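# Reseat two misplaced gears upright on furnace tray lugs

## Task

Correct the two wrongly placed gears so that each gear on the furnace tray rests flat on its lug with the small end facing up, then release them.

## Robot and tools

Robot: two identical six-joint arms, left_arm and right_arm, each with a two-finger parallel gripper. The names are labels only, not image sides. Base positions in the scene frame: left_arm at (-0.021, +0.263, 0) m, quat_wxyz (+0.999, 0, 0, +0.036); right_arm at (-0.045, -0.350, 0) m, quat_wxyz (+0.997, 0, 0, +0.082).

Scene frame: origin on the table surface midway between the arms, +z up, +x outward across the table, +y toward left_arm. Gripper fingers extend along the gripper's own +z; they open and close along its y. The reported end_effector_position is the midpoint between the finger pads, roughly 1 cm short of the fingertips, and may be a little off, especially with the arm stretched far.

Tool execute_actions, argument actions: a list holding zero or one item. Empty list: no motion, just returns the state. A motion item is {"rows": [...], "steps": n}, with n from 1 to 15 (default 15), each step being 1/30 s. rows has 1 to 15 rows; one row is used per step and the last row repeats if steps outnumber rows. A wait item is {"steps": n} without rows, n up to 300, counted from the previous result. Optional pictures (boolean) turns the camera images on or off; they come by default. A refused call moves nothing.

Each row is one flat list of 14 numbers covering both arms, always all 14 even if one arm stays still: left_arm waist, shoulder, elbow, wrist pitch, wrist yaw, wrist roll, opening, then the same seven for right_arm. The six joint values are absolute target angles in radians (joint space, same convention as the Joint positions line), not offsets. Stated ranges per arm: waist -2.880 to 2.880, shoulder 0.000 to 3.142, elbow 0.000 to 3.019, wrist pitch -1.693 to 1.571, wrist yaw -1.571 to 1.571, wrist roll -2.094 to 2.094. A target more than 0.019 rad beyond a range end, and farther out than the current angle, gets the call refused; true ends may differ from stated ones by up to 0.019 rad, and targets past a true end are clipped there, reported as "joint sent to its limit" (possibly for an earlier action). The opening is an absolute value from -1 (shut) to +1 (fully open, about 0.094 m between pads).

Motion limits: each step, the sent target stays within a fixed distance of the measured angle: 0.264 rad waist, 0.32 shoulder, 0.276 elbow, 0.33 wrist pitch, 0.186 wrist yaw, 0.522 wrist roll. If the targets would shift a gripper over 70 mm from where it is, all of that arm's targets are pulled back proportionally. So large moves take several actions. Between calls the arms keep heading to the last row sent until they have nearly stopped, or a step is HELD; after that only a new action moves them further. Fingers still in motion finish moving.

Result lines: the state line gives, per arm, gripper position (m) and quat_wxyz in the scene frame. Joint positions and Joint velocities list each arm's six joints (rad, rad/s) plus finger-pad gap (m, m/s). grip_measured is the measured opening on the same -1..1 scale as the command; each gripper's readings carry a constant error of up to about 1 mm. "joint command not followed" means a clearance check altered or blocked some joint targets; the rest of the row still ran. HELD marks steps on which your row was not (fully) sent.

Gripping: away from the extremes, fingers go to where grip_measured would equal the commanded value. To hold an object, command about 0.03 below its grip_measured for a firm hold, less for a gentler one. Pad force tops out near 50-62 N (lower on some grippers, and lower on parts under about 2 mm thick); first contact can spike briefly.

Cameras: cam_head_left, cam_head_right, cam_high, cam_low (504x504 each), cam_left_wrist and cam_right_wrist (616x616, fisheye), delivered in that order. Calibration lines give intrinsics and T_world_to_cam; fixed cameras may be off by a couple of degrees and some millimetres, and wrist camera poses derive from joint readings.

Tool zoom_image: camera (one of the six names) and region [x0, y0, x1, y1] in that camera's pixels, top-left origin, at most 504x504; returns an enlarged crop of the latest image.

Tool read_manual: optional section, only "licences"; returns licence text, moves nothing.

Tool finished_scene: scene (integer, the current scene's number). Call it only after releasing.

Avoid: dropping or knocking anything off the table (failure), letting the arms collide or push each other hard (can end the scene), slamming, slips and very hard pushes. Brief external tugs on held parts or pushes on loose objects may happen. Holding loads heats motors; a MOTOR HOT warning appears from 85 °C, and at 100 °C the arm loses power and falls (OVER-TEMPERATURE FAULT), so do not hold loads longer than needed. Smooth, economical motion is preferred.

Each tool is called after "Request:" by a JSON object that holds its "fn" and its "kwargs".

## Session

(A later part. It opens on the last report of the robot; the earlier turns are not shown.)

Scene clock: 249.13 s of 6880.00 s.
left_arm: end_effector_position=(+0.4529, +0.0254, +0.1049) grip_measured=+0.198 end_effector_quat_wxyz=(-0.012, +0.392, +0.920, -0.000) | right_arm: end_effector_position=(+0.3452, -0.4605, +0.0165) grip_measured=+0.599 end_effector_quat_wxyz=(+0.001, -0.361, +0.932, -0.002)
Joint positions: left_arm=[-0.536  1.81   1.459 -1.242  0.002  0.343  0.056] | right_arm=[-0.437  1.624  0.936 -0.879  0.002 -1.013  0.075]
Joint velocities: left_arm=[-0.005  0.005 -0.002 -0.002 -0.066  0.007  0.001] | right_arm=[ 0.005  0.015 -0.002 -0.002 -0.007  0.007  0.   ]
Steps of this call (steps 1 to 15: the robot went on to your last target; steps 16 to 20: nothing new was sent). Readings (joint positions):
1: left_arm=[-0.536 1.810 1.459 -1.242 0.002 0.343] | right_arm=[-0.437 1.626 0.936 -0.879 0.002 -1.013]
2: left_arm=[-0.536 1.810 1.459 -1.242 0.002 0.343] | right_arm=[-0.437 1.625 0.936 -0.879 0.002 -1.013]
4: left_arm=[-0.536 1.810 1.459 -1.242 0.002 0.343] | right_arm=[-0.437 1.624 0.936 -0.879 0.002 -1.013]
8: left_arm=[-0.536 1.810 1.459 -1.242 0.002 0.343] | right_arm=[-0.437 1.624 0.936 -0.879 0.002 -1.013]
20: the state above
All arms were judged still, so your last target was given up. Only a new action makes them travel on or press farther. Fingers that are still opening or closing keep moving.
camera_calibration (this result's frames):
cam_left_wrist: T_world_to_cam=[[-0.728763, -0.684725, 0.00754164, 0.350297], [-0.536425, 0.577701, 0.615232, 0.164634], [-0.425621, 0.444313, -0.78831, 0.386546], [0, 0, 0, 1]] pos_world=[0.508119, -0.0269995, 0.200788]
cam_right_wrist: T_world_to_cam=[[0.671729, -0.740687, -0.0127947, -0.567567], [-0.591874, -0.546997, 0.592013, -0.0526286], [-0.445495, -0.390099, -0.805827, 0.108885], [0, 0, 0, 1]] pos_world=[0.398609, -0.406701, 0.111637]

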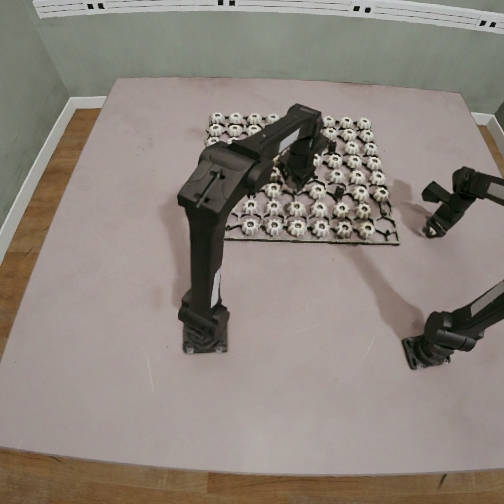

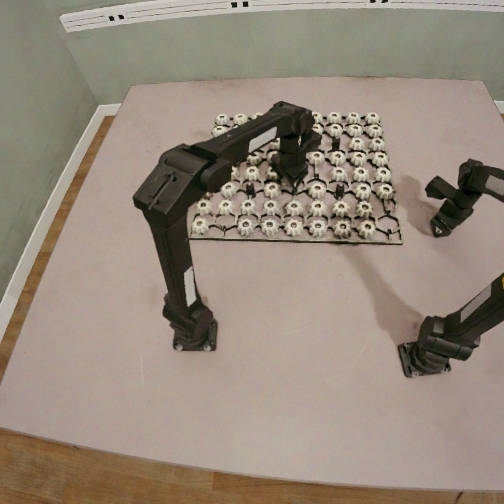

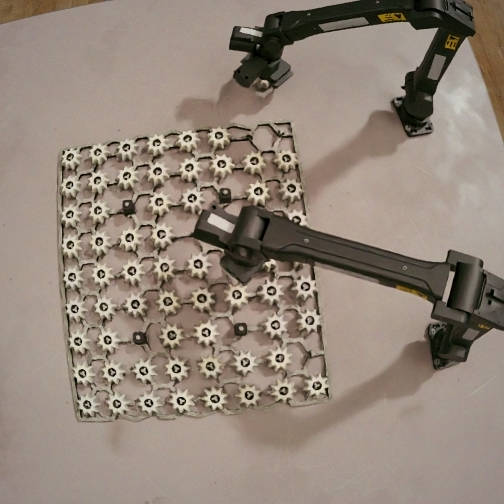

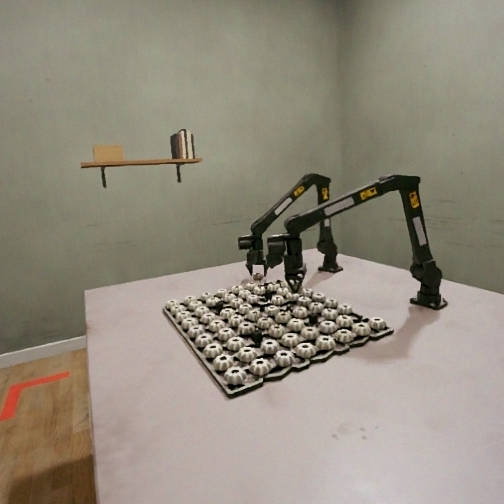

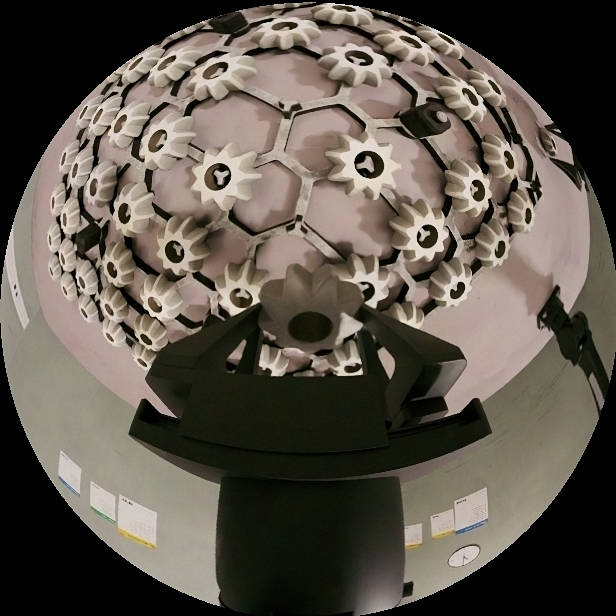

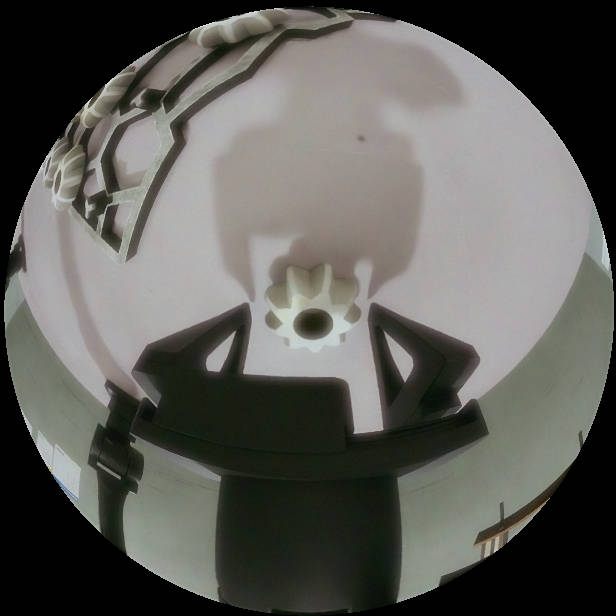

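Request:
{"fn": "execute_actions", "kwargs": {"actions": [{"rows":[[-0.535,1.8,1.5,-1.25,0,0.33,0.12,-0.437,1.62,0.946,-0.87,0,-1.02,0.05]]}], "pictures": false}}

Request:
{"fn": "execute_actions", "kwargs": {"actions": [{"rows":[[-0.535,1.8,1.5,-1.25,0,0.33,0.12,-0.437,1.46,0.98,-1.06,0,-1.02,0.1]]}], "pictures": false}}

Request:
{"fn": "execute_actions", "kwargs": {"actions": [{"rows":[[-0.535,1.8,1.5,-1.25,0,0.33,0.12,-0.03,1.61,1.15,-1.045,0,-0.62,0.1]]}], "pictures": false}}

Request:
{"fn": "execute_actions", "kwargs": {"actions": [{"steps":40}]}}

Scene clock: 267.40 s of 6880.00 s.
left_arm: end_effector_position=(+0.4529, +0.0254, +0.1049) grip_measured=+0.198 end_effector_quat_wxyz=(-0.012, +0.392, +0.920, -0.000) | right_arm: end_effector_position=(+0.3455, -0.4605, +0.0165) grip_measured=+0.201 end_effector_quat_wxyz=(+0.002, -0.362, +0.932, -0.002)
Joint positions: left_arm=[-0.536  1.81   1.459 -1.242  0.002  0.343  0.056] | right_arm=[-0.437  1.624  0.936 -0.878  0.001 -1.013  0.056]
Joint velocities: left_arm=[-0.015 -0.005  0.002 -0.002  0.022 -0.037  0.   ] | right_arm=[ 0.005  0.005 -0.022 -0.017 -0.022  0.081  0.   ]
Steps of this call (steps 1 to 90: nothing new was sent; then 14.77 s passed at rest; steps 91 to 105: all 15 steps of this action). Readings (joint positions):
91: left_arm=[-0.536 1.810 1.459 -1.242 0.002 0.343] | right_arm=[-0.437 1.624 0.936 -0.879 0.002 -1.013]
92: left_arm=[-0.536 1.810 1.459 -1.242 0.002 0.343] | right_arm=[-0.437 1.624 0.936 -0.878 0.001 -1.013]
94: left_arm=[-0.536 1.810 1.459 -1.242 0.002 0.343] | right_arm=[-0.437 1.624 0.936 -0.878 0.001 -1.013]
98: left_arm=[-0.536 1.810 1.459 -1.242 0.002 0.343] | right_arm=[-0.437 1.624 0.936 -0.878 0.001 -1.013]
105: the state above

Scene clock: 267.90 s of 6880.00 s.
left_arm: end_effector_position=(+0.4529, +0.0254, +0.1049) grip_measured=+0.198 end_effector_quat_wxyz=(-0.012, +0.392, +0.920, -0.000) | right_arm: end_effector_position=(+0.3183, -0.4529, +0.0771) grip_measured=+0.201 end_effector_quat_wxyz=(-0.002, -0.362, +0.932, +0.001)
Joint positions: left_arm=[-0.536  1.81   1.459 -1.242  0.002  0.343  0.056] | right_arm=[-0.437  1.462  0.937 -1.05   0.001 -1.013  0.056]
Joint velocities: left_arm=[-0.005 -0.005 -0.012 -0.012  0.066  0.022 -0.   ] | right_arm=[-0.005  0.083  0.002 -0.017 -0.007  0.022 -0.001]
Steps of this call (steps 1 to 15: all 15 steps of this action). Readings (joint positions):
1: left_arm=[-0.536 1.810 1.459 -1.242 0.002 0.343] | right_arm=[-0.437 1.618 0.938 -0.899 0.001 -1.013]
2: left_arm=[-0.536 1.810 1.459 -1.242 0.002 0.343] | right_arm=[-0.437 1.606 0.938 -0.942 0.001 -1.013]
4: left_arm=[-0.536 1.810 1.459 -1.242 0.002 0.343] | right_arm=[-0.437 1.559 0.937 -1.018 0.001 -1.013]
8: left_arm=[-0.536 1.810 1.459 -1.242 0.002 0.343] | right_arm=[-0.437 1.467 0.937 -1.047 0.001 -1.013]
15: the state above

Scene clock: 268.40 s of 6880.00 s.
left_arm: end_effector_position=(+0.4529, +0.0254, +0.1049) grip_measured=+0.198 end_effector_quat_wxyz=(-0.012, +0.392, +0.920, -0.000) | right_arm: end_effector_position=(+0.3821, -0.2717, +0.0586) grip_measured=+0.201 end_effector_quat_wxyz=(-0.013, -0.412, +0.911, +0.007)
Joint positions: left_arm=[-0.536  1.81   1.459 -1.242  0.002  0.343  0.056] | right_arm=[ 0.017  1.64   1.091 -1.051 -0.007 -0.67   0.056]
Joint velocities: left_arm=[-0.005  0.005 -0.007 -0.007  0.022 -0.022  0.   ] | right_arm=[-0.015 -0.034  0.081  0.007 -0.022  0.212  0.   ]
Steps of this call (steps 1 to 15: all 15 steps of this action). Readings (joint positions):
1: left_arm=[-0.536 1.810 1.459 -1.242 0.002 0.343] | right_arm=[-0.428 1.470 0.940 -1.051 0.006 -0.985]
2: left_arm=[-0.536 1.810 1.459 -1.242 0.002 0.343] | right_arm=[-0.409 1.484 0.950 -1.052 0.011 -0.950]
4: left_arm=[-0.536 1.810 1.459 -1.242 0.002 0.343] | right_arm=[-0.344 1.527 0.980 -1.052 0.011 -0.889]
8: left_arm=[-0.536 1.810 1.459 -1.242 0.002 0.343] | right_arm=[-0.171 1.604 1.033 -1.052 0.008 -0.793]
15: the state above

Scene clock: 269.73 s of 6880.00 s.
left_arm: end_effector_position=(+0.4529, +0.0254, +0.1049) grip_measured=+0.198 end_effector_quat_wxyz=(-0.012, +0.392, +0.920, -0.000) | right_arm: end_effector_position=(+0.3870, -0.2944, +0.0597) grip_measured=+0.201 end_effector_quat_wxyz=(-0.012, -0.372, +0.928, +0.003)
Joint positions: left_arm=[-0.536  1.81   1.459 -1.242  0.002  0.343  0.056] | right_arm=[-0.034  1.64   1.094 -1.051 -0.    -0.633  0.056]
Joint velocities: left_arm=[-0.005  0.015 -0.002  0.002  0.007 -0.037 -0.   ] | right_arm=[-0.005  0.005  0.007 -0.012  0.022 -0.007 -0.001]
Steps of this call (steps 1 to 30: the robot went on to your last target; steps 31 to 40: nothing new was sent). Readings (joint positions):
1: left_arm=[-0.536 1.810 1.459 -1.242 0.002 0.343] | right_arm=[0.014 1.640 1.094 -1.051 -0.006 -0.663]
2: left_arm=[-0.536 1.810 1.459 -1.242 0.002 0.343] | right_arm=[0.008 1.640 1.094 -1.051 -0.006 -0.657]
4: left_arm=[-0.536 1.810 1.459 -1.242 0.002 0.343] | right_arm=[-0.010 1.640 1.094 -1.051 -0.003 -0.648]
8: left_arm=[-0.536 1.810 1.459 -1.242 0.002 0.343] | right_arm=[-0.033 1.640 1.094 -1.051 -0.000 -0.638]
40: the state above
All arms were judged still, so your last target was given up. Only a new action makes them travel on or press farther. Fingers that are still opening or closing keep moving.
camera_calibration (this result's frames):
cam_left_wrist: T_world_to_cam=[[-0.728763, -0.684725, 0.00754164, 0.350297], [-0.536425, 0.577701, 0.615232, 0.164634], [-0.425621, 0.444313, -0.78831, 0.386546], [0, 0, 0, 1]] pos_world=[0.508119, -0.0269995, 0.200788]
cam_right_wrist: T_world_to_cam=[[0.687557, -0.72542, -0.0321087, -0.472517], [-0.56222, -0.559818, 0.608697, 0.021107], [-0.459536, -0.400462, -0.792753, 0.228724], [0, 0, 0, 1]] pos_world=[0.441856, -0.239362, 0.153302]

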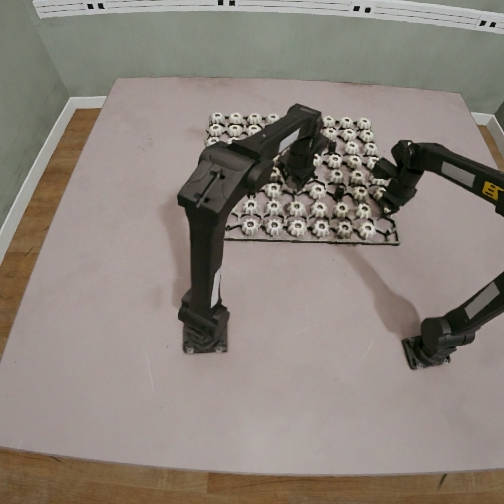

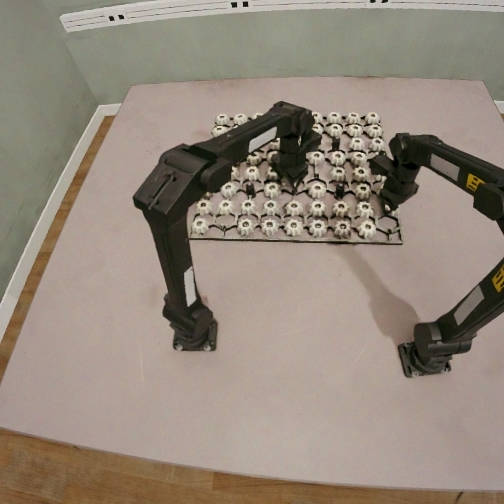

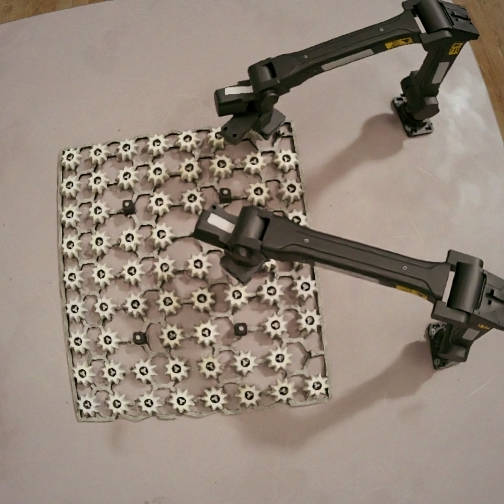

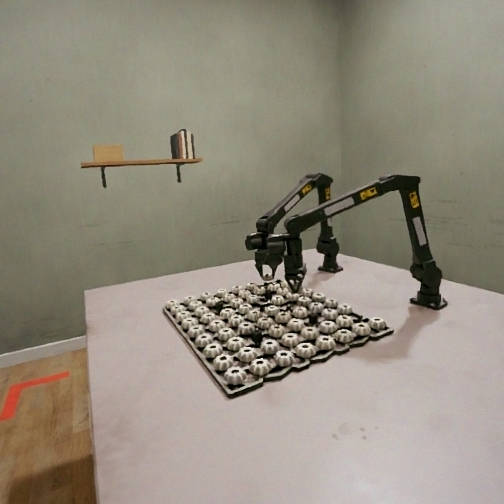

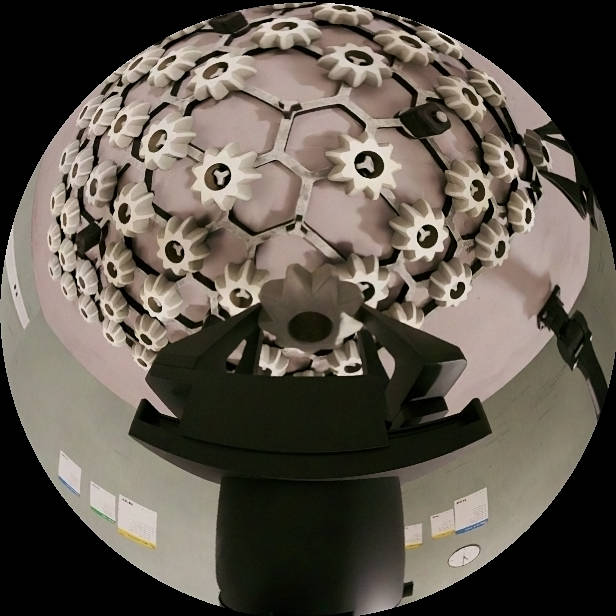

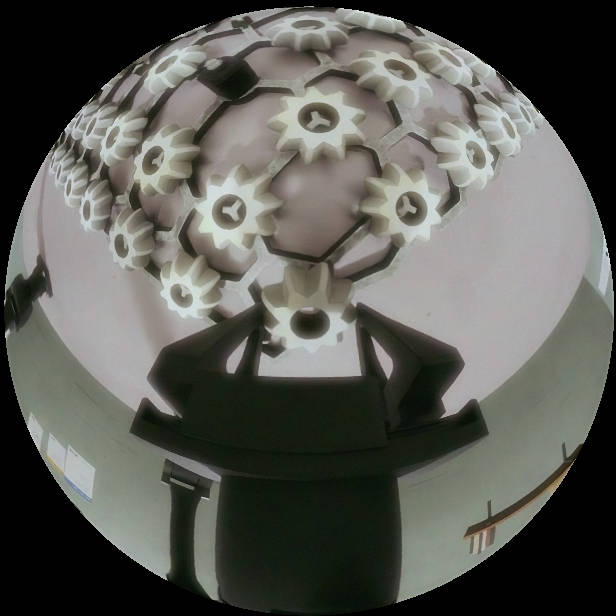

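Request:
{"fn": "execute_actions", "kwargs": {"actions": [{"rows":[[-0.535,1.8,1.5,-1.25,0,0.33,0.12,-0.034,1.69,1.072,-0.935,0,-0.63,0.1]]}], "pictures": false}}

Request:
{"fn": "execute_actions", "kwargs": {"actions": [{"steps":20}]}}

Scene clock: 282.17 s of 6880.00 s.
left_arm: end_effector_position=(+0.4529, +0.0254, +0.1049) grip_measured=+0.198 end_effector_quat_wxyz=(-0.012, +0.392, +0.920, -0.000) | right_arm: end_effector_position=(+0.3972, -0.2941, +0.0307) grip_measured=+0.202 end_effector_quat_wxyz=(+0.001, -0.372, +0.928, -0.003)
Joint positions: left_arm=[-0.536  1.81   1.459 -1.242  0.002  0.343  0.056] | right_arm=[-0.034  1.69   1.071 -0.948  0.005 -0.632  0.056]
Joint velocities: left_arm=[-0.005  0.005 -0.017 -0.002  0.051 -0.081 -0.001] | right_arm=[-0.015 -0.015 -0.007 -0.022 -0.095  0.037  0.001]
Steps of this call (steps 1 to 90: nothing new was sent; then 8.93 s passed at rest; steps 91 to 105: all 15 steps of this action). Readings (joint positions):
91: left_arm=[-0.536 1.810 1.459 -1.242 0.002 0.343] | right_arm=[-0.034 1.642 1.089 -1.035 -0.000 -0.633]
92: left_arm=[-0.536 1.810 1.459 -1.242 0.002 0.343] | right_arm=[-0.034 1.645 1.083 -1.003 -0.000 -0.633]
94: left_arm=[-0.536 1.810 1.459 -1.242 0.002 0.343] | right_arm=[-0.034 1.666 1.075 -0.964 -0.000 -0.633]
98: left_arm=[-0.536 1.810 1.459 -1.242 0.002 0.343] | right_arm=[-0.034 1.690 1.071 -0.948 0.005 -0.632]
105: the state above

Scene clock: 282.83 s of 6880.00 s.
left_arm: end_effector_position=(+0.4529, +0.0254, +0.1049) grip_measured=+0.198 end_effector_quat_wxyz=(-0.012, +0.392, +0.920, -0.000) | right_arm: end_effector_position=(+0.3972, -0.2941, +0.0307) grip_measured=+0.202 end_effector_quat_wxyz=(+0.001, -0.372, +0.928, -0.003)
Joint positions: left_arm=[-0.536  1.81   1.459 -1.242  0.002  0.343  0.056] | right_arm=[-0.034  1.69   1.071 -0.948  0.005 -0.632  0.056]
Joint velocities: left_arm=[-0.015 -0.005  0.012 -0.002 -0.051 -0.022 -0.001] | right_arm=[-0.005 -0.005  0.002 -0.007 -0.051 -0.007 -0.001]
Steps of this call (steps 1 to 15: the robot went on to your last target; steps 16 to 20: nothing new was sent). Readings (joint positions):
1: left_arm=[-0.536 1.810 1.459 -1.242 0.002 0.343] | right_arm=[-0.034 1.690 1.071 -0.948 0.005 -0.632]
2: left_arm=[-0.536 1.810 1.459 -1.242 0.002 0.343] | right_arm=[-0.034 1.690 1.071 -0.948 0.005 -0.632]
4: left_arm=[-0.536 1.810 1.459 -1.242 0.002 0.343] | right_arm=[-0.034 1.690 1.071 -0.948 0.005 -0.632]
8: left_arm=[-0.536 1.810 1.459 -1.242 0.002 0.343] | right_arm=[-0.034 1.690 1.071 -0.948 0.005 -0.632]
20: the state above
All arms were judged still, so your last target was given up. Only a new action makes them travel on or press farther. Fingers that are still opening or closing keep moving.
camera_calibration (this result's frames):
cam_left_wrist: T_world_to_cam=[[-0.728763, -0.684725, 0.00754164, 0.350297], [-0.536425, 0.577701, 0.615232, 0.164634], [-0.425621, 0.444313, -0.78831, 0.386546], [0, 0, 0, 1]] pos_world=[0.508119, -0.0269995, 0.200788]
cam_right_wrist: T_world_to_cam=[[0.687674, -0.725932, -0.0112594, -0.481117], [-0.580046, -0.558671, 0.592819, 0.0526267], [-0.436636, -0.401135, -0.805257, 0.201621], [0, 0, 0, 1]] pos_world=[0.449413, -0.23898, 0.125741]

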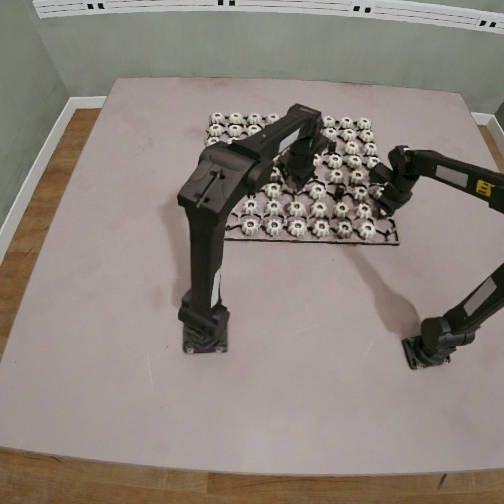

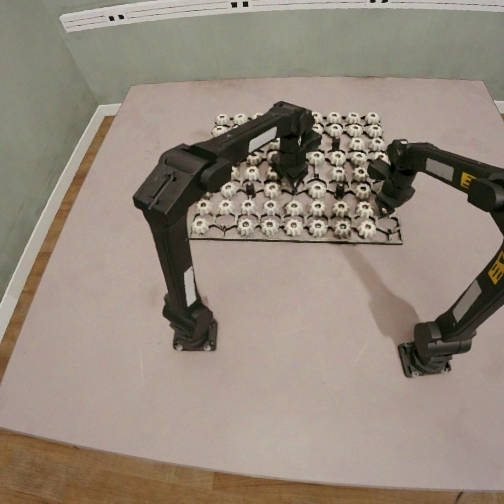

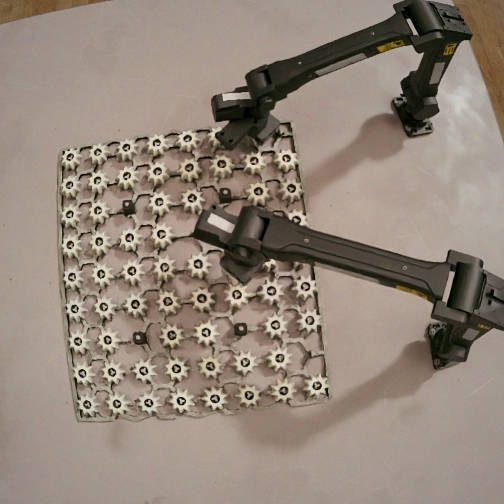

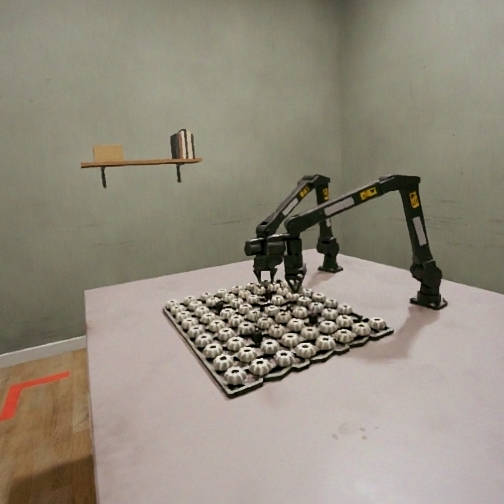

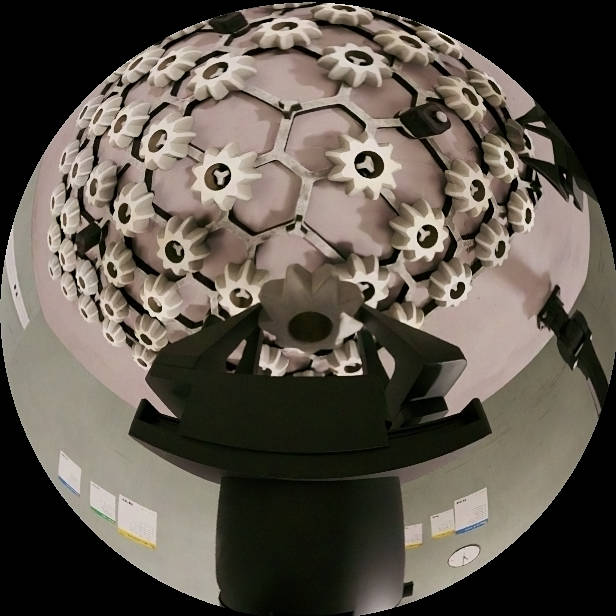

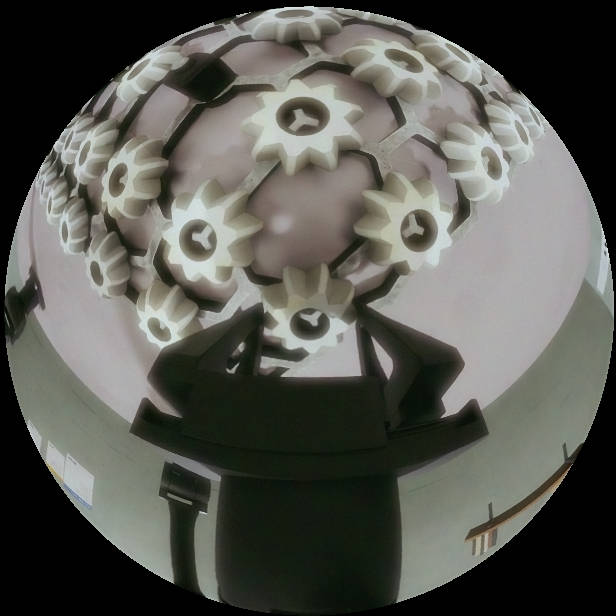

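Request:
{"fn": "execute_actions", "kwargs": {"actions": [{"rows":[[-0.535,1.8,1.5,-1.25,0,0.33,0.12,-0.034,1.69,1.072,-0.935,0,-0.63,0.5]],"steps":10}], "pictures": false}}

Request:
{"fn": "execute_actions", "kwargs": {"actions": [{"rows":[[-0.8,1.3,1.2,-1.1,0,0.2,0.12,-0.034,1.45,1.072,-1.15,0,-0.63,0.5]]}], "pictures": false}}

Request:
{"fn": "execute_actions", "kwargs": {"actions": [{"rows":[[-1.68,0.28,0.52,-0.17,0,0,0.12,1.37,0.1,0.51,-0.37,0,1.571,0.8]]}], "pictures": false}}

Request:
{"fn": "execute_actions", "kwargs": {"actions": [{"steps":80}]}}

Scene clock: 297.57 s of 6880.00 s.
left_arm: end_effector_position=(+0.4529, +0.0254, +0.1049) grip_measured=+0.198 end_effector_quat_wxyz=(-0.012, +0.392, +0.920, -0.000) | right_arm: end_effector_position=(+0.3970, -0.2938, +0.0305) grip_measured=+0.498 end_effector_quat_wxyz=(+0.001, -0.372, +0.928, -0.002)
Joint positions: left_arm=[-0.536  1.81   1.459 -1.242  0.002  0.343  0.056] | right_arm=[-0.034  1.69   1.07  -0.947  0.002 -0.632  0.07 ]
Joint velocities: left_arm=[-0.005 -0.015  0.002  0.002  0.11   0.022 -0.001] | right_arm=[-0.005 -0.005  0.007 -0.002 -0.007 -0.037 -0.   ]
Steps of this call (steps 1 to 90: nothing new was sent; then 11.40 s passed at rest; steps 91 to 100: all 10 steps of this action). Readings (joint positions):
91: left_arm=[-0.536 1.810 1.459 -1.242 0.002 0.343] | right_arm=[-0.034 1.690 1.071 -0.948 0.004 -0.632]
92: left_arm=[-0.536 1.810 1.459 -1.242 0.002 0.343] | right_arm=[-0.034 1.690 1.071 -0.947 0.003 -0.632]
94: left_arm=[-0.536 1.810 1.459 -1.242 0.002 0.343] | right_arm=[-0.034 1.690 1.070 -0.947 0.003 -0.632]
98: left_arm=[-0.536 1.810 1.459 -1.242 0.002 0.343] | right_arm=[-0.034 1.690 1.070 -0.947 0.002 -0.632]
100: the state above

Scene clock: 298.07 s of 6880.00 s.
left_arm: end_effector_position=(+0.3127, -0.0443, +0.2104) grip_measured=+0.198 end_effector_quat_wxyz=(+0.130, +0.468, +0.873, -0.034) | right_arm: end_effector_position=(+0.3561, -0.2992, +0.1331) grip_measured=+0.498 end_effector_quat_wxyz=(+0.031, -0.371, +0.928, -0.009)
Joint positions: left_arm=[-0.815  1.37   1.192 -1.124  0.002  0.242  0.056] | right_arm=[-0.035  1.419  1.053 -1.139  0.002 -0.632  0.07 ]
Joint velocities: left_arm=[-0.093 -1.07   0.007  0.134 -0.007 -0.198 -0.001] | right_arm=[ 0.005  0.23  -0.007  0.007  0.007  0.022 -0.   ]
Steps of this call (steps 1 to 15: all 15 steps of this action). Readings (joint positions):
1: left_arm=[-0.542 1.803 1.445 -1.228 0.000 0.336] | right_arm=[-0.034 1.683 1.070 -0.965 0.002 -0.632]
2: left_arm=[-0.550 1.785 1.414 -1.201 -0.005 0.326] | right_arm=[-0.034 1.668 1.066 -1.002 0.005 -0.632]
4: left_arm=[-0.586 1.737 1.343 -1.175 -0.005 0.311] | right_arm=[-0.035 1.609 1.056 -1.068 0.004 -0.632]
8: left_arm=[-0.697 1.622 1.239 -1.153 -0.004 0.285] | right_arm=[-0.035 1.462 1.053 -1.131 0.003 -0.632]
15: the state above

Scene clock: 298.57 s of 6880.00 s.
left_arm: end_effector_position=(+0.0025, -0.0668, +0.3091) grip_measured=+0.199 end_effector_quat_wxyz=(+0.450, +0.563, +0.570, -0.395) | right_arm: end_effector_position=(+0.1632, -0.0837, +0.2389) grip_measured=+0.798 end_effector_quat_wxyz=(+0.416, -0.297, +0.819, +0.261)
Joint positions: left_arm=[-1.567  0.464  0.511 -0.335  0.006  0.06   0.056] | right_arm=[ 0.745  0.6    0.51  -0.455 -0.001  0.212  0.084]
Joint velocities: left_arm=[-1.411 -1.607 -0.31   0.813  0.051 -0.095  0.001] | right_arm=[ 1.568 -1.861  0.002  0.408  0.037  1.531 -0.   ]
Steps of this call (steps 1 to 15: all 15 steps of this action). Readings (joint positions):
1: left_arm=[-0.827 1.327 1.174 -1.087 -0.003 0.222] | right_arm=[-0.025 1.413 1.032 -1.101 0.005 -0.588]
2: left_arm=[-0.845 1.273 1.135 -1.018 -0.010 0.200] | right_arm=[-0.002 1.387 0.982 -1.026 0.008 -0.530]
4: left_arm=[-0.918 1.157 1.036 -0.898 -0.010 0.163] | right_arm=[0.083 1.298 0.858 -0.898 0.007 -0.414]
8: left_arm=[-1.137 0.910 0.804 -0.654 -0.005 0.108] | right_arm=[0.335 1.045 0.609 -0.634 0.003 -0.164]
15: the state above

Scene clock: 301.23 s of 6880.00 s.
left_arm: end_effector_position=(-0.0355, -0.0343, +0.3882) grip_measured=+0.199 end_effector_quat_wxyz=(+0.497, +0.510, +0.480, -0.513) | right_arm: end_effector_position=(-0.0370, -0.1011, +0.3915) grip_measured=+0.799 end_effector_quat_wxyz=(+0.015, +0.006, +0.699, +0.715)
Joint positions: left_arm=[-1.688  0.29   0.5   -0.191  0.003  0.015  0.056] | right_arm=[ 1.375  0.101  0.504 -0.381 -0.002  1.558  0.085]
Joint velocities: left_arm=[-0.015 -0.015 -0.002  0.012 -0.066  0.022  0.   ] | right_arm=[ 0.005  0.015 -0.012  0.002 -0.11   0.022  0.001]
Steps of this call (steps 1 to 45: the robot went on to your last target; steps 46 to 80: nothing new was sent). Readings (joint positions):
1: left_arm=[-1.611 0.411 0.503 -0.307 0.006 0.054] | right_arm=[0.799 0.536 0.510 -0.443 -0.001 0.266]
2: left_arm=[-1.647 0.363 0.500 -0.276 0.006 0.047] | right_arm=[0.854 0.471 0.510 -0.434 -0.001 0.321]
4: left_arm=[-1.689 0.288 0.500 -0.223 0.006 0.037] | right_arm=[0.967 0.338 0.510 -0.421 -0.001 0.436]
8: left_arm=[-1.691 0.248 0.500 -0.191 0.003 0.024] | right_arm=[1.274 0.097 0.510 -0.390 -0.002 0.786]
80: the state above
All arms were judged still, so your last target was given up. Only a new action makes them travel on or press farther. Fingers that are still opening or closing keep moving.
camera_calibration (this result's frames):
cam_left_wrist: T_world_to_cam=[[-0.998731, 0.0438826, -0.024718, -0.020727], [0.0456542, 0.581536, -0.812238, 0.337833], [-0.0212687, -0.812336, -0.582802, 0.319983], [0, 0, 0, 1]] pos_world=[-0.0293185, 0.0643812, 0.460376]
cam_right_wrist: T_world_to_cam=[[0.0106462, 0.0388596, -0.999188, 0.400722], [-0.823132, -0.567013, -0.0308222, -0.0710112], [-0.56775, 0.822792, 0.02595, 0.173482], [0, 0, 0, 1]] pos_world=[0.0357768, -0.198576, 0.393706]

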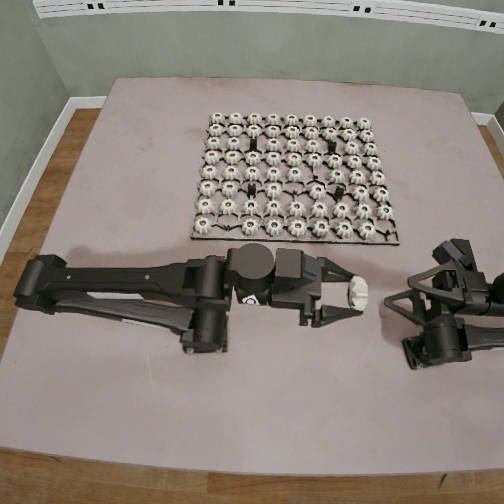

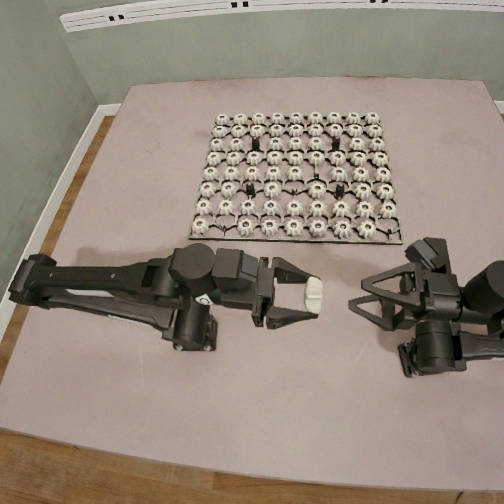

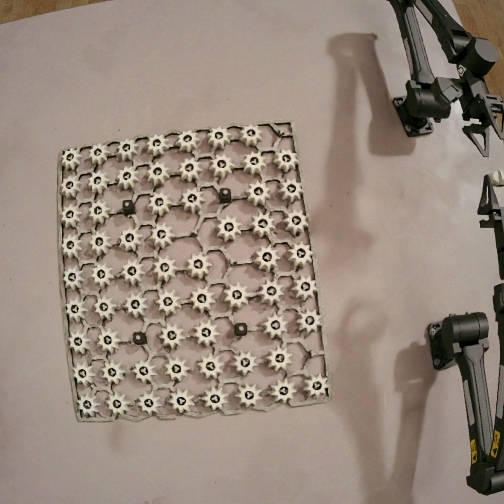

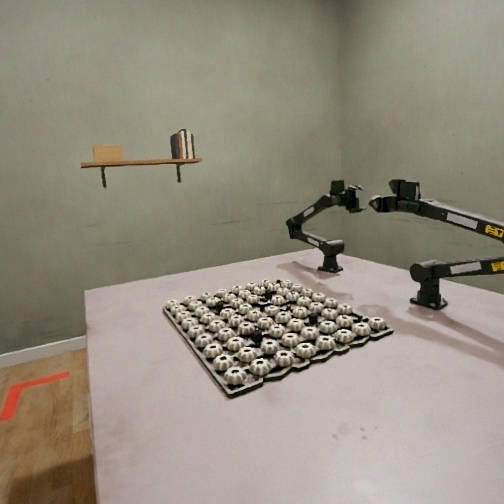

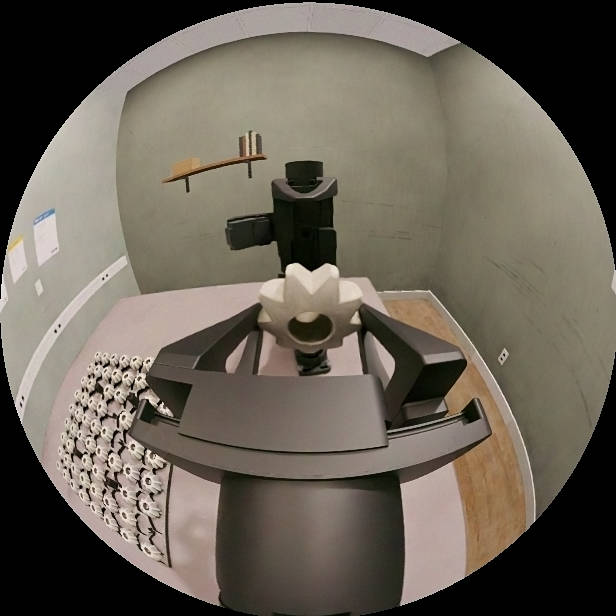

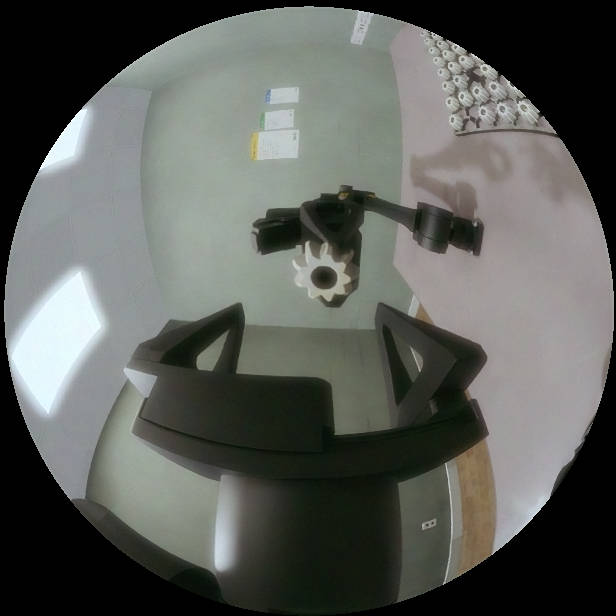

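Request:
{"fn": "execute_actions", "kwargs": {"actions": [{"rows":[[-1.688,0.28,0.52,-0.17,0,0,0.12,1.375,0.23,0.51,-0.25,0,1.571,0.8]]}], "pictures": false}}

Request:
{"fn": "execute_actions", "kwargs": {"actions": [{"rows":[[-1.688,0.28,0.52,-0.17,0,0,0.12,1.375,0.345,0.51,-0.12,0,1.571,0.8]]}], "pictures": false}}

Request:
{"fn": "execute_actions", "kwargs": {"actions": [{"steps":20}]}}

Scene clock: 313.13 s of 6880.00 s.
left_arm: end_effector_position=(-0.0355, -0.0343, +0.3882) grip_measured=+0.199 end_effector_quat_wxyz=(+0.497, +0.510, +0.480, -0.513) | right_arm: end_effector_position=(-0.0359, -0.0661, +0.3826) grip_measured=+0.799 end_effector_quat_wxyz=(+0.015, +0.007, +0.710, +0.704)
Joint positions: left_arm=[-1.688  0.29   0.5   -0.191  0.003  0.015  0.056] | right_arm=[ 1.375  0.236  0.5   -0.273 -0.002  1.559  0.085]
Joint velocities: left_arm=[-0.015  0.005 -0.007 -0.012 -0.037 -0.007 -0.001] | right_arm=[-0.015 -0.034 -0.007  0.007 -0.037 -0.037 -0.001]
Steps of this call (steps 1 to 90: nothing new was sent; then 8.40 s passed at rest; steps 91 to 105: all 15 steps of this action). Readings (joint positions):
91: left_arm=[-1.688 0.290 0.500 -0.191 0.003 0.015] | right_arm=[1.375 0.109 0.502 -0.362 -0.002 1.559]
92: left_arm=[-1.688 0.290 0.500 -0.191 0.003 0.015] | right_arm=[1.375 0.128 0.502 -0.328 -0.002 1.559]
94: left_arm=[-1.688 0.290 0.500 -0.191 0.003 0.015] | right_arm=[1.375 0.182 0.502 -0.283 -0.002 1.559]
98: left_arm=[-1.688 0.290 0.500 -0.191 0.003 0.015] | right_arm=[1.375 0.248 0.501 -0.277 -0.002 1.559]
105: the state above

Scene clock: 313.63 s of 6880.00 s.
left_arm: end_effector_position=(-0.0355, -0.0343, +0.3882) grip_measured=+0.199 end_effector_quat_wxyz=(+0.497, +0.510, +0.480, -0.513) | right_arm: end_effector_position=(-0.0349, -0.0368, +0.3811) grip_measured=+0.799 end_effector_quat_wxyz=(+0.015, +0.007, +0.706, +0.708)
Joint positions: left_arm=[-1.688  0.29   0.5   -0.191  0.003  0.015  0.056] | right_arm=[ 1.375  0.352  0.498 -0.143 -0.002  1.56   0.085]
Joint velocities: left_arm=[-0.005 -0.005 -0.002 -0.007 -0.095 -0.007  0.   ] | right_arm=[ 0.005 -0.015 -0.002  0.017 -0.081 -0.066 -0.   ]
Steps of this call (steps 1 to 15: all 15 steps of this action). Readings (joint positions):
1: left_arm=[-1.688 0.290 0.500 -0.191 0.003 0.015] | right_arm=[1.375 0.242 0.499 -0.250 -0.002 1.560]
2: left_arm=[-1.688 0.290 0.500 -0.191 0.003 0.015] | right_arm=[1.375 0.259 0.498 -0.209 -0.002 1.560]
4: left_arm=[-1.688 0.290 0.500 -0.191 0.003 0.015] | right_arm=[1.375 0.304 0.498 -0.157 -0.002 1.560]
8: left_arm=[-1.688 0.290 0.500 -0.191 0.003 0.015] | right_arm=[1.375 0.359 0.498 -0.147 -0.002 1.560]
15: the state above

Scene clock: 314.30 s of 6880.00 s.
left_arm: end_effector_position=(-0.0355, -0.0343, +0.3882) grip_measured=+0.199 end_effector_quat_wxyz=(+0.497, +0.510, +0.480, -0.513) | right_arm: end_effector_position=(-0.0349, -0.0370, +0.3814) grip_measured=+0.799 end_effector_quat_wxyz=(+0.015, +0.007, +0.705, +0.709)
Joint positions: left_arm=[-1.688  0.29   0.5   -0.191  0.003  0.015  0.056] | right_arm=[ 1.375  0.351  0.498 -0.143 -0.002  1.56   0.085]
Joint velocities: left_arm=[ 0.015  0.005 -0.002 -0.007 -0.081  0.037 -0.001] | right_arm=[ 0.005 -0.015 -0.002 -0.012  0.051 -0.037 -0.001]
Steps of this call (steps 1 to 15: the robot went on to your last target; steps 16 to 20: nothing new was sent). Readings (joint positions):
1: left_arm=[-1.688 0.290 0.500 -0.191 0.003 0.015] | right_arm=[1.375 0.351 0.498 -0.143 -0.002 1.560]
2: left_arm=[-1.688 0.290 0.500 -0.191 0.003 0.015] | right_arm=[1.375 0.351 0.498 -0.143 -0.002 1.560]
4: left_arm=[-1.688 0.290 0.500 -0.191 0.003 0.015] | right_arm=[1.375 0.351 0.498 -0.143 -0.002 1.560]
8: left_arm=[-1.688 0.290 0.500 -0.191 0.003 0.015] | right_arm=[1.375 0.351 0.498 -0.143 -0.002 1.560]
20: the state above
All arms were judged still, so your last target was given up. Only a new action makes them travel on or press farther. Fingers that are still opening or closing keep moving.
camera_calibration (this result's frames):
cam_left_wrist: T_world_to_cam=[[-0.998731, 0.0438826, -0.024718, -0.020727], [0.0456542, 0.581536, -0.812238, 0.337833], [-0.0212687, -0.812336, -0.582802, 0.319983], [0, 0, 0, 1]] pos_world=[-0.0293185, 0.0643812, 0.460376]
cam_right_wrist: T_world_to_cam=[[0.00892298, 0.0209806, -0.99974, 0.387632], [-0.823383, -0.567159, -0.0192514, -0.0375893], [-0.567416, 0.823341, 0.0122144, 0.127455], [0, 0, 0, 1]] pos_world=[0.0379106, -0.134391, 0.385251]

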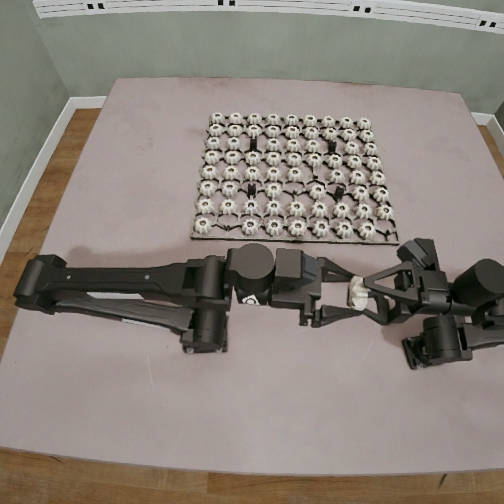

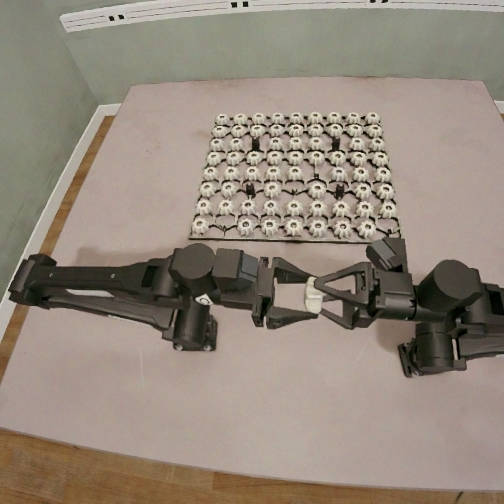

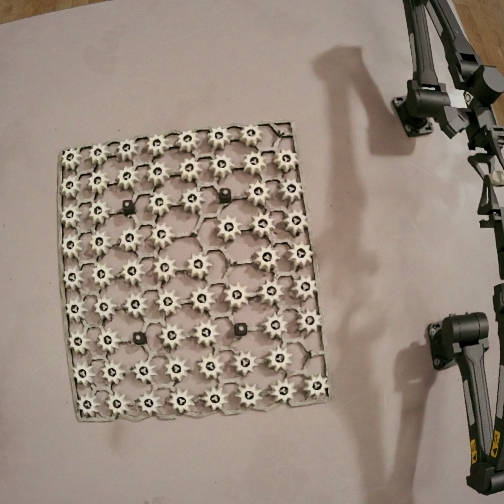

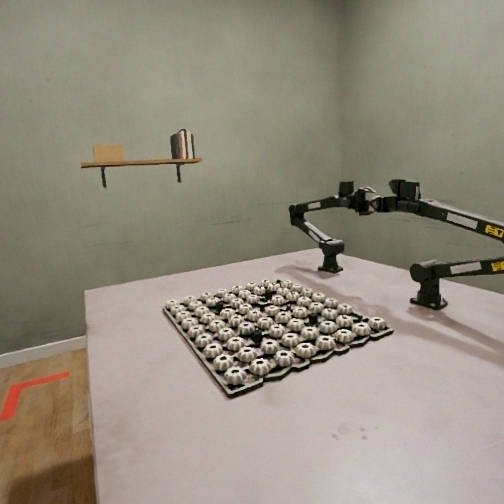

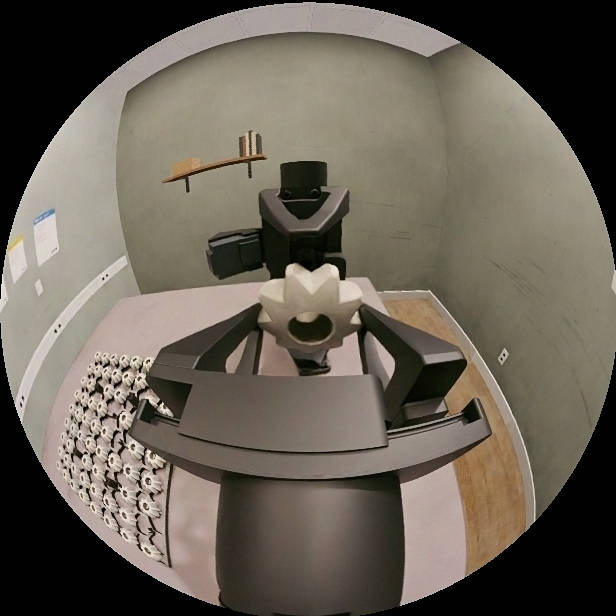

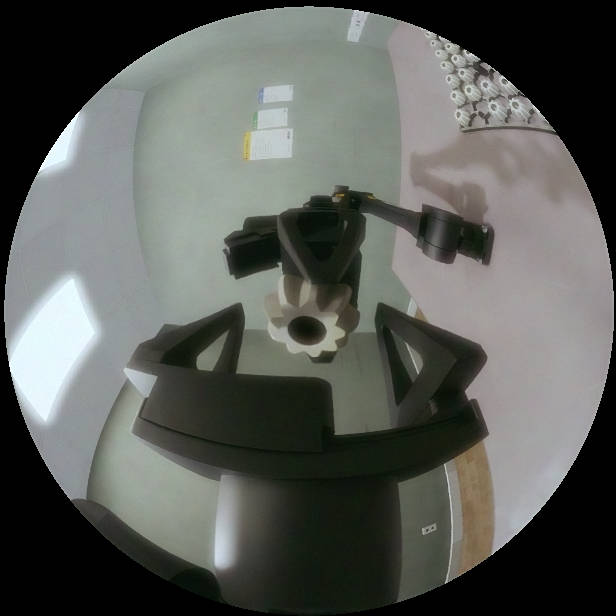

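Request:
{"fn": "execute_actions", "kwargs": {"actions": [{"rows":[[-1.688,0.28,0.52,-0.17,0,0,0.12,1.398,0.40,0.51,-0.065,0,1.571,0.8]]}], "pictures": false}}

Request:
{"fn": "execute_actions", "kwargs": {"actions": [{"rows":[[-1.688,0.28,0.52,-0.17,0,0,0.12,1.398,0.40,0.51,-0.065,0,1.571,0.0]]}]}}

Scene clock: 326.37 s of 6880.00 s.
left_arm: end_effector_position=(-0.0355, -0.0343, +0.3882) grip_measured=+0.199 end_effector_quat_wxyz=(+0.497, +0.510, +0.480, -0.513) | right_arm: end_effector_position=(-0.0401, -0.0244, +0.3796) grip_measured=+0.799 end_effector_quat_wxyz=(+0.009, +0.001, +0.704, +0.710)
Joint positions: left_arm=[-1.688  0.29   0.5   -0.191  0.003  0.015  0.056] | right_arm=[ 1.392  0.401  0.498 -0.088 -0.001  1.56   0.085]
Joint velocities: left_arm=[ 0.015 -0.005  0.002 -0.017  0.051  0.022 -0.   ] | right_arm=[ 0.005 -0.015 -0.002 -0.007 -0.051  0.037 -0.001]
Steps of this call (steps 1 to 90: nothing new was sent; then 8.57 s passed at rest; steps 91 to 105: all 15 steps of this action). Readings (joint positions):
91: left_arm=[-1.688 0.290 0.500 -0.191 0.003 0.015] | right_arm=[1.376 0.354 0.498 -0.133 -0.001 1.560]
92: left_arm=[-1.688 0.290 0.500 -0.191 0.003 0.015] | right_arm=[1.379 0.361 0.498 -0.116 -0.001 1.560]
94: left_arm=[-1.688 0.290 0.500 -0.191 0.003 0.015] | right_arm=[1.388 0.379 0.498 -0.094 -0.001 1.560]
98: left_arm=[-1.688 0.290 0.500 -0.191 0.003 0.015] | right_arm=[1.392 0.400 0.498 -0.090 -0.001 1.560]
105: the state above

Scene clock: 326.87 s of 6880.00 s.
left_arm: end_effector_position=(-0.0355, -0.0344, +0.3880) grip_measured=+0.199 end_effector_quat_wxyz=(+0.496, +0.510, +0.481, -0.513) | right_arm: end_effector_position=(-0.0401, -0.0244, +0.3804) grip_measured=+0.198 end_effector_quat_wxyz=(+0.009, +0.001, +0.703, +0.711)
Joint positions: left_arm=[-1.688  0.29   0.5   -0.191  0.003  0.011  0.056] | right_arm=[ 1.392  0.401  0.498 -0.085 -0.001  1.559  0.056]
Joint velocities: left_arm=[-0.005 -0.005  0.012  0.007 -0.037 -0.007 -0.   ] | right_arm=[-0.005  0.005 -0.007 -0.012 -0.095  0.066  0.001]
Steps of this call (steps 1 to 15: all 15 steps of this action). Readings (joint positions):
1: left_arm=[-1.688 0.290 0.500 -0.191 0.003 0.015] | right_arm=[1.392 0.401 0.498 -0.088 -0.001 1.560]
2: left_arm=[-1.688 0.290 0.500 -0.191 0.003 0.015] | right_arm=[1.392 0.401 0.498 -0.088 -0.001 1.560]
4: left_arm=[-1.688 0.290 0.500 -0.191 0.003 0.012] | right_arm=[1.392 0.401 0.498 -0.085 -0.001 1.559]
8: left_arm=[-1.688 0.290 0.500 -0.191 0.003 0.011] | right_arm=[1.392 0.401 0.498 -0.085 -0.001 1.559]
15: the state above
camera_calibration (this result's frames):
cam_left_wrist: T_world_to_cam=[[-0.998798, 0.0439614, -0.0216679, -0.021915], [0.0432403, 0.582269, -0.811845, 0.337517], [-0.0230733, -0.811807, -0.58347, 0.32], [0, 0, 0, 1]] pos_world=[-0.0290996, 0.0642156, 0.460247]
cam_right_wrist: T_world_to_cam=[[0.00904516, 0.0279889, -0.999567, 0.386479], [-0.813518, -0.58106, -0.0236319, -0.0330788], [-0.58147, 0.813379, 0.0175137, 0.111325], [0, 0, 0, 1]] pos_world=[0.034326, -0.120587, 0.38358]

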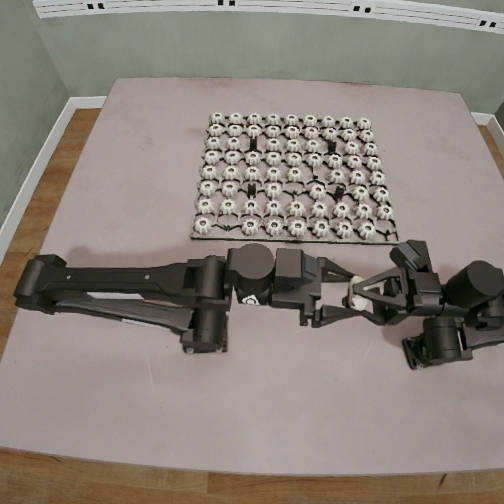

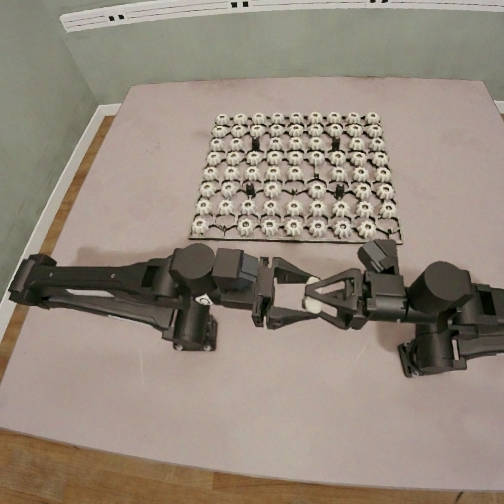

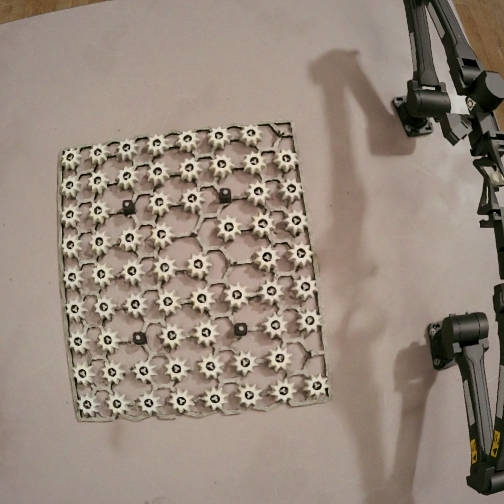

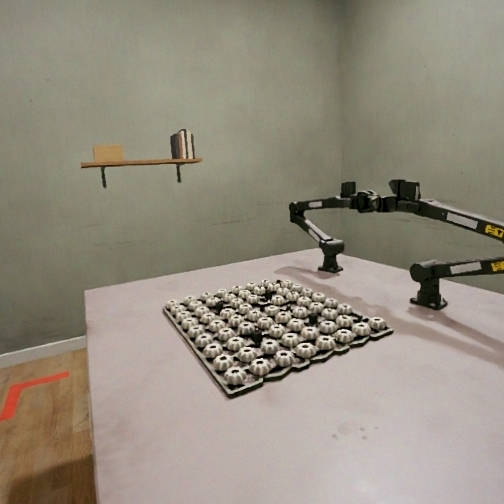

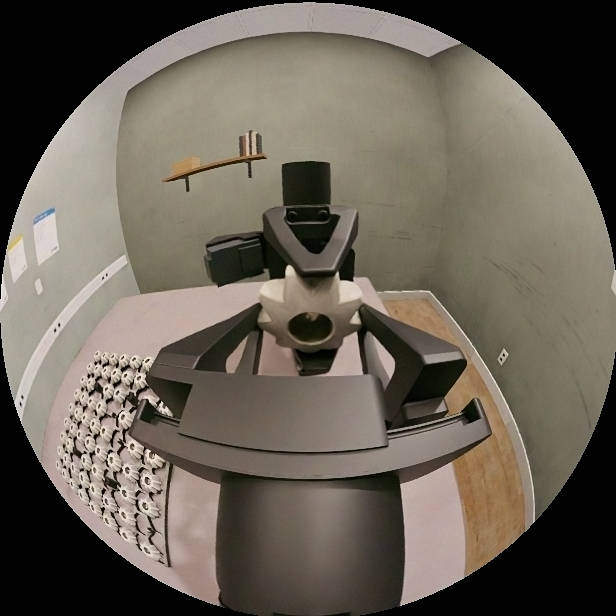

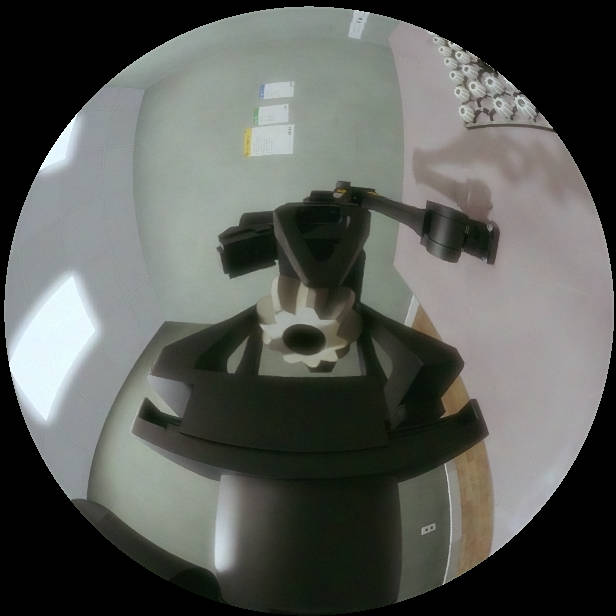

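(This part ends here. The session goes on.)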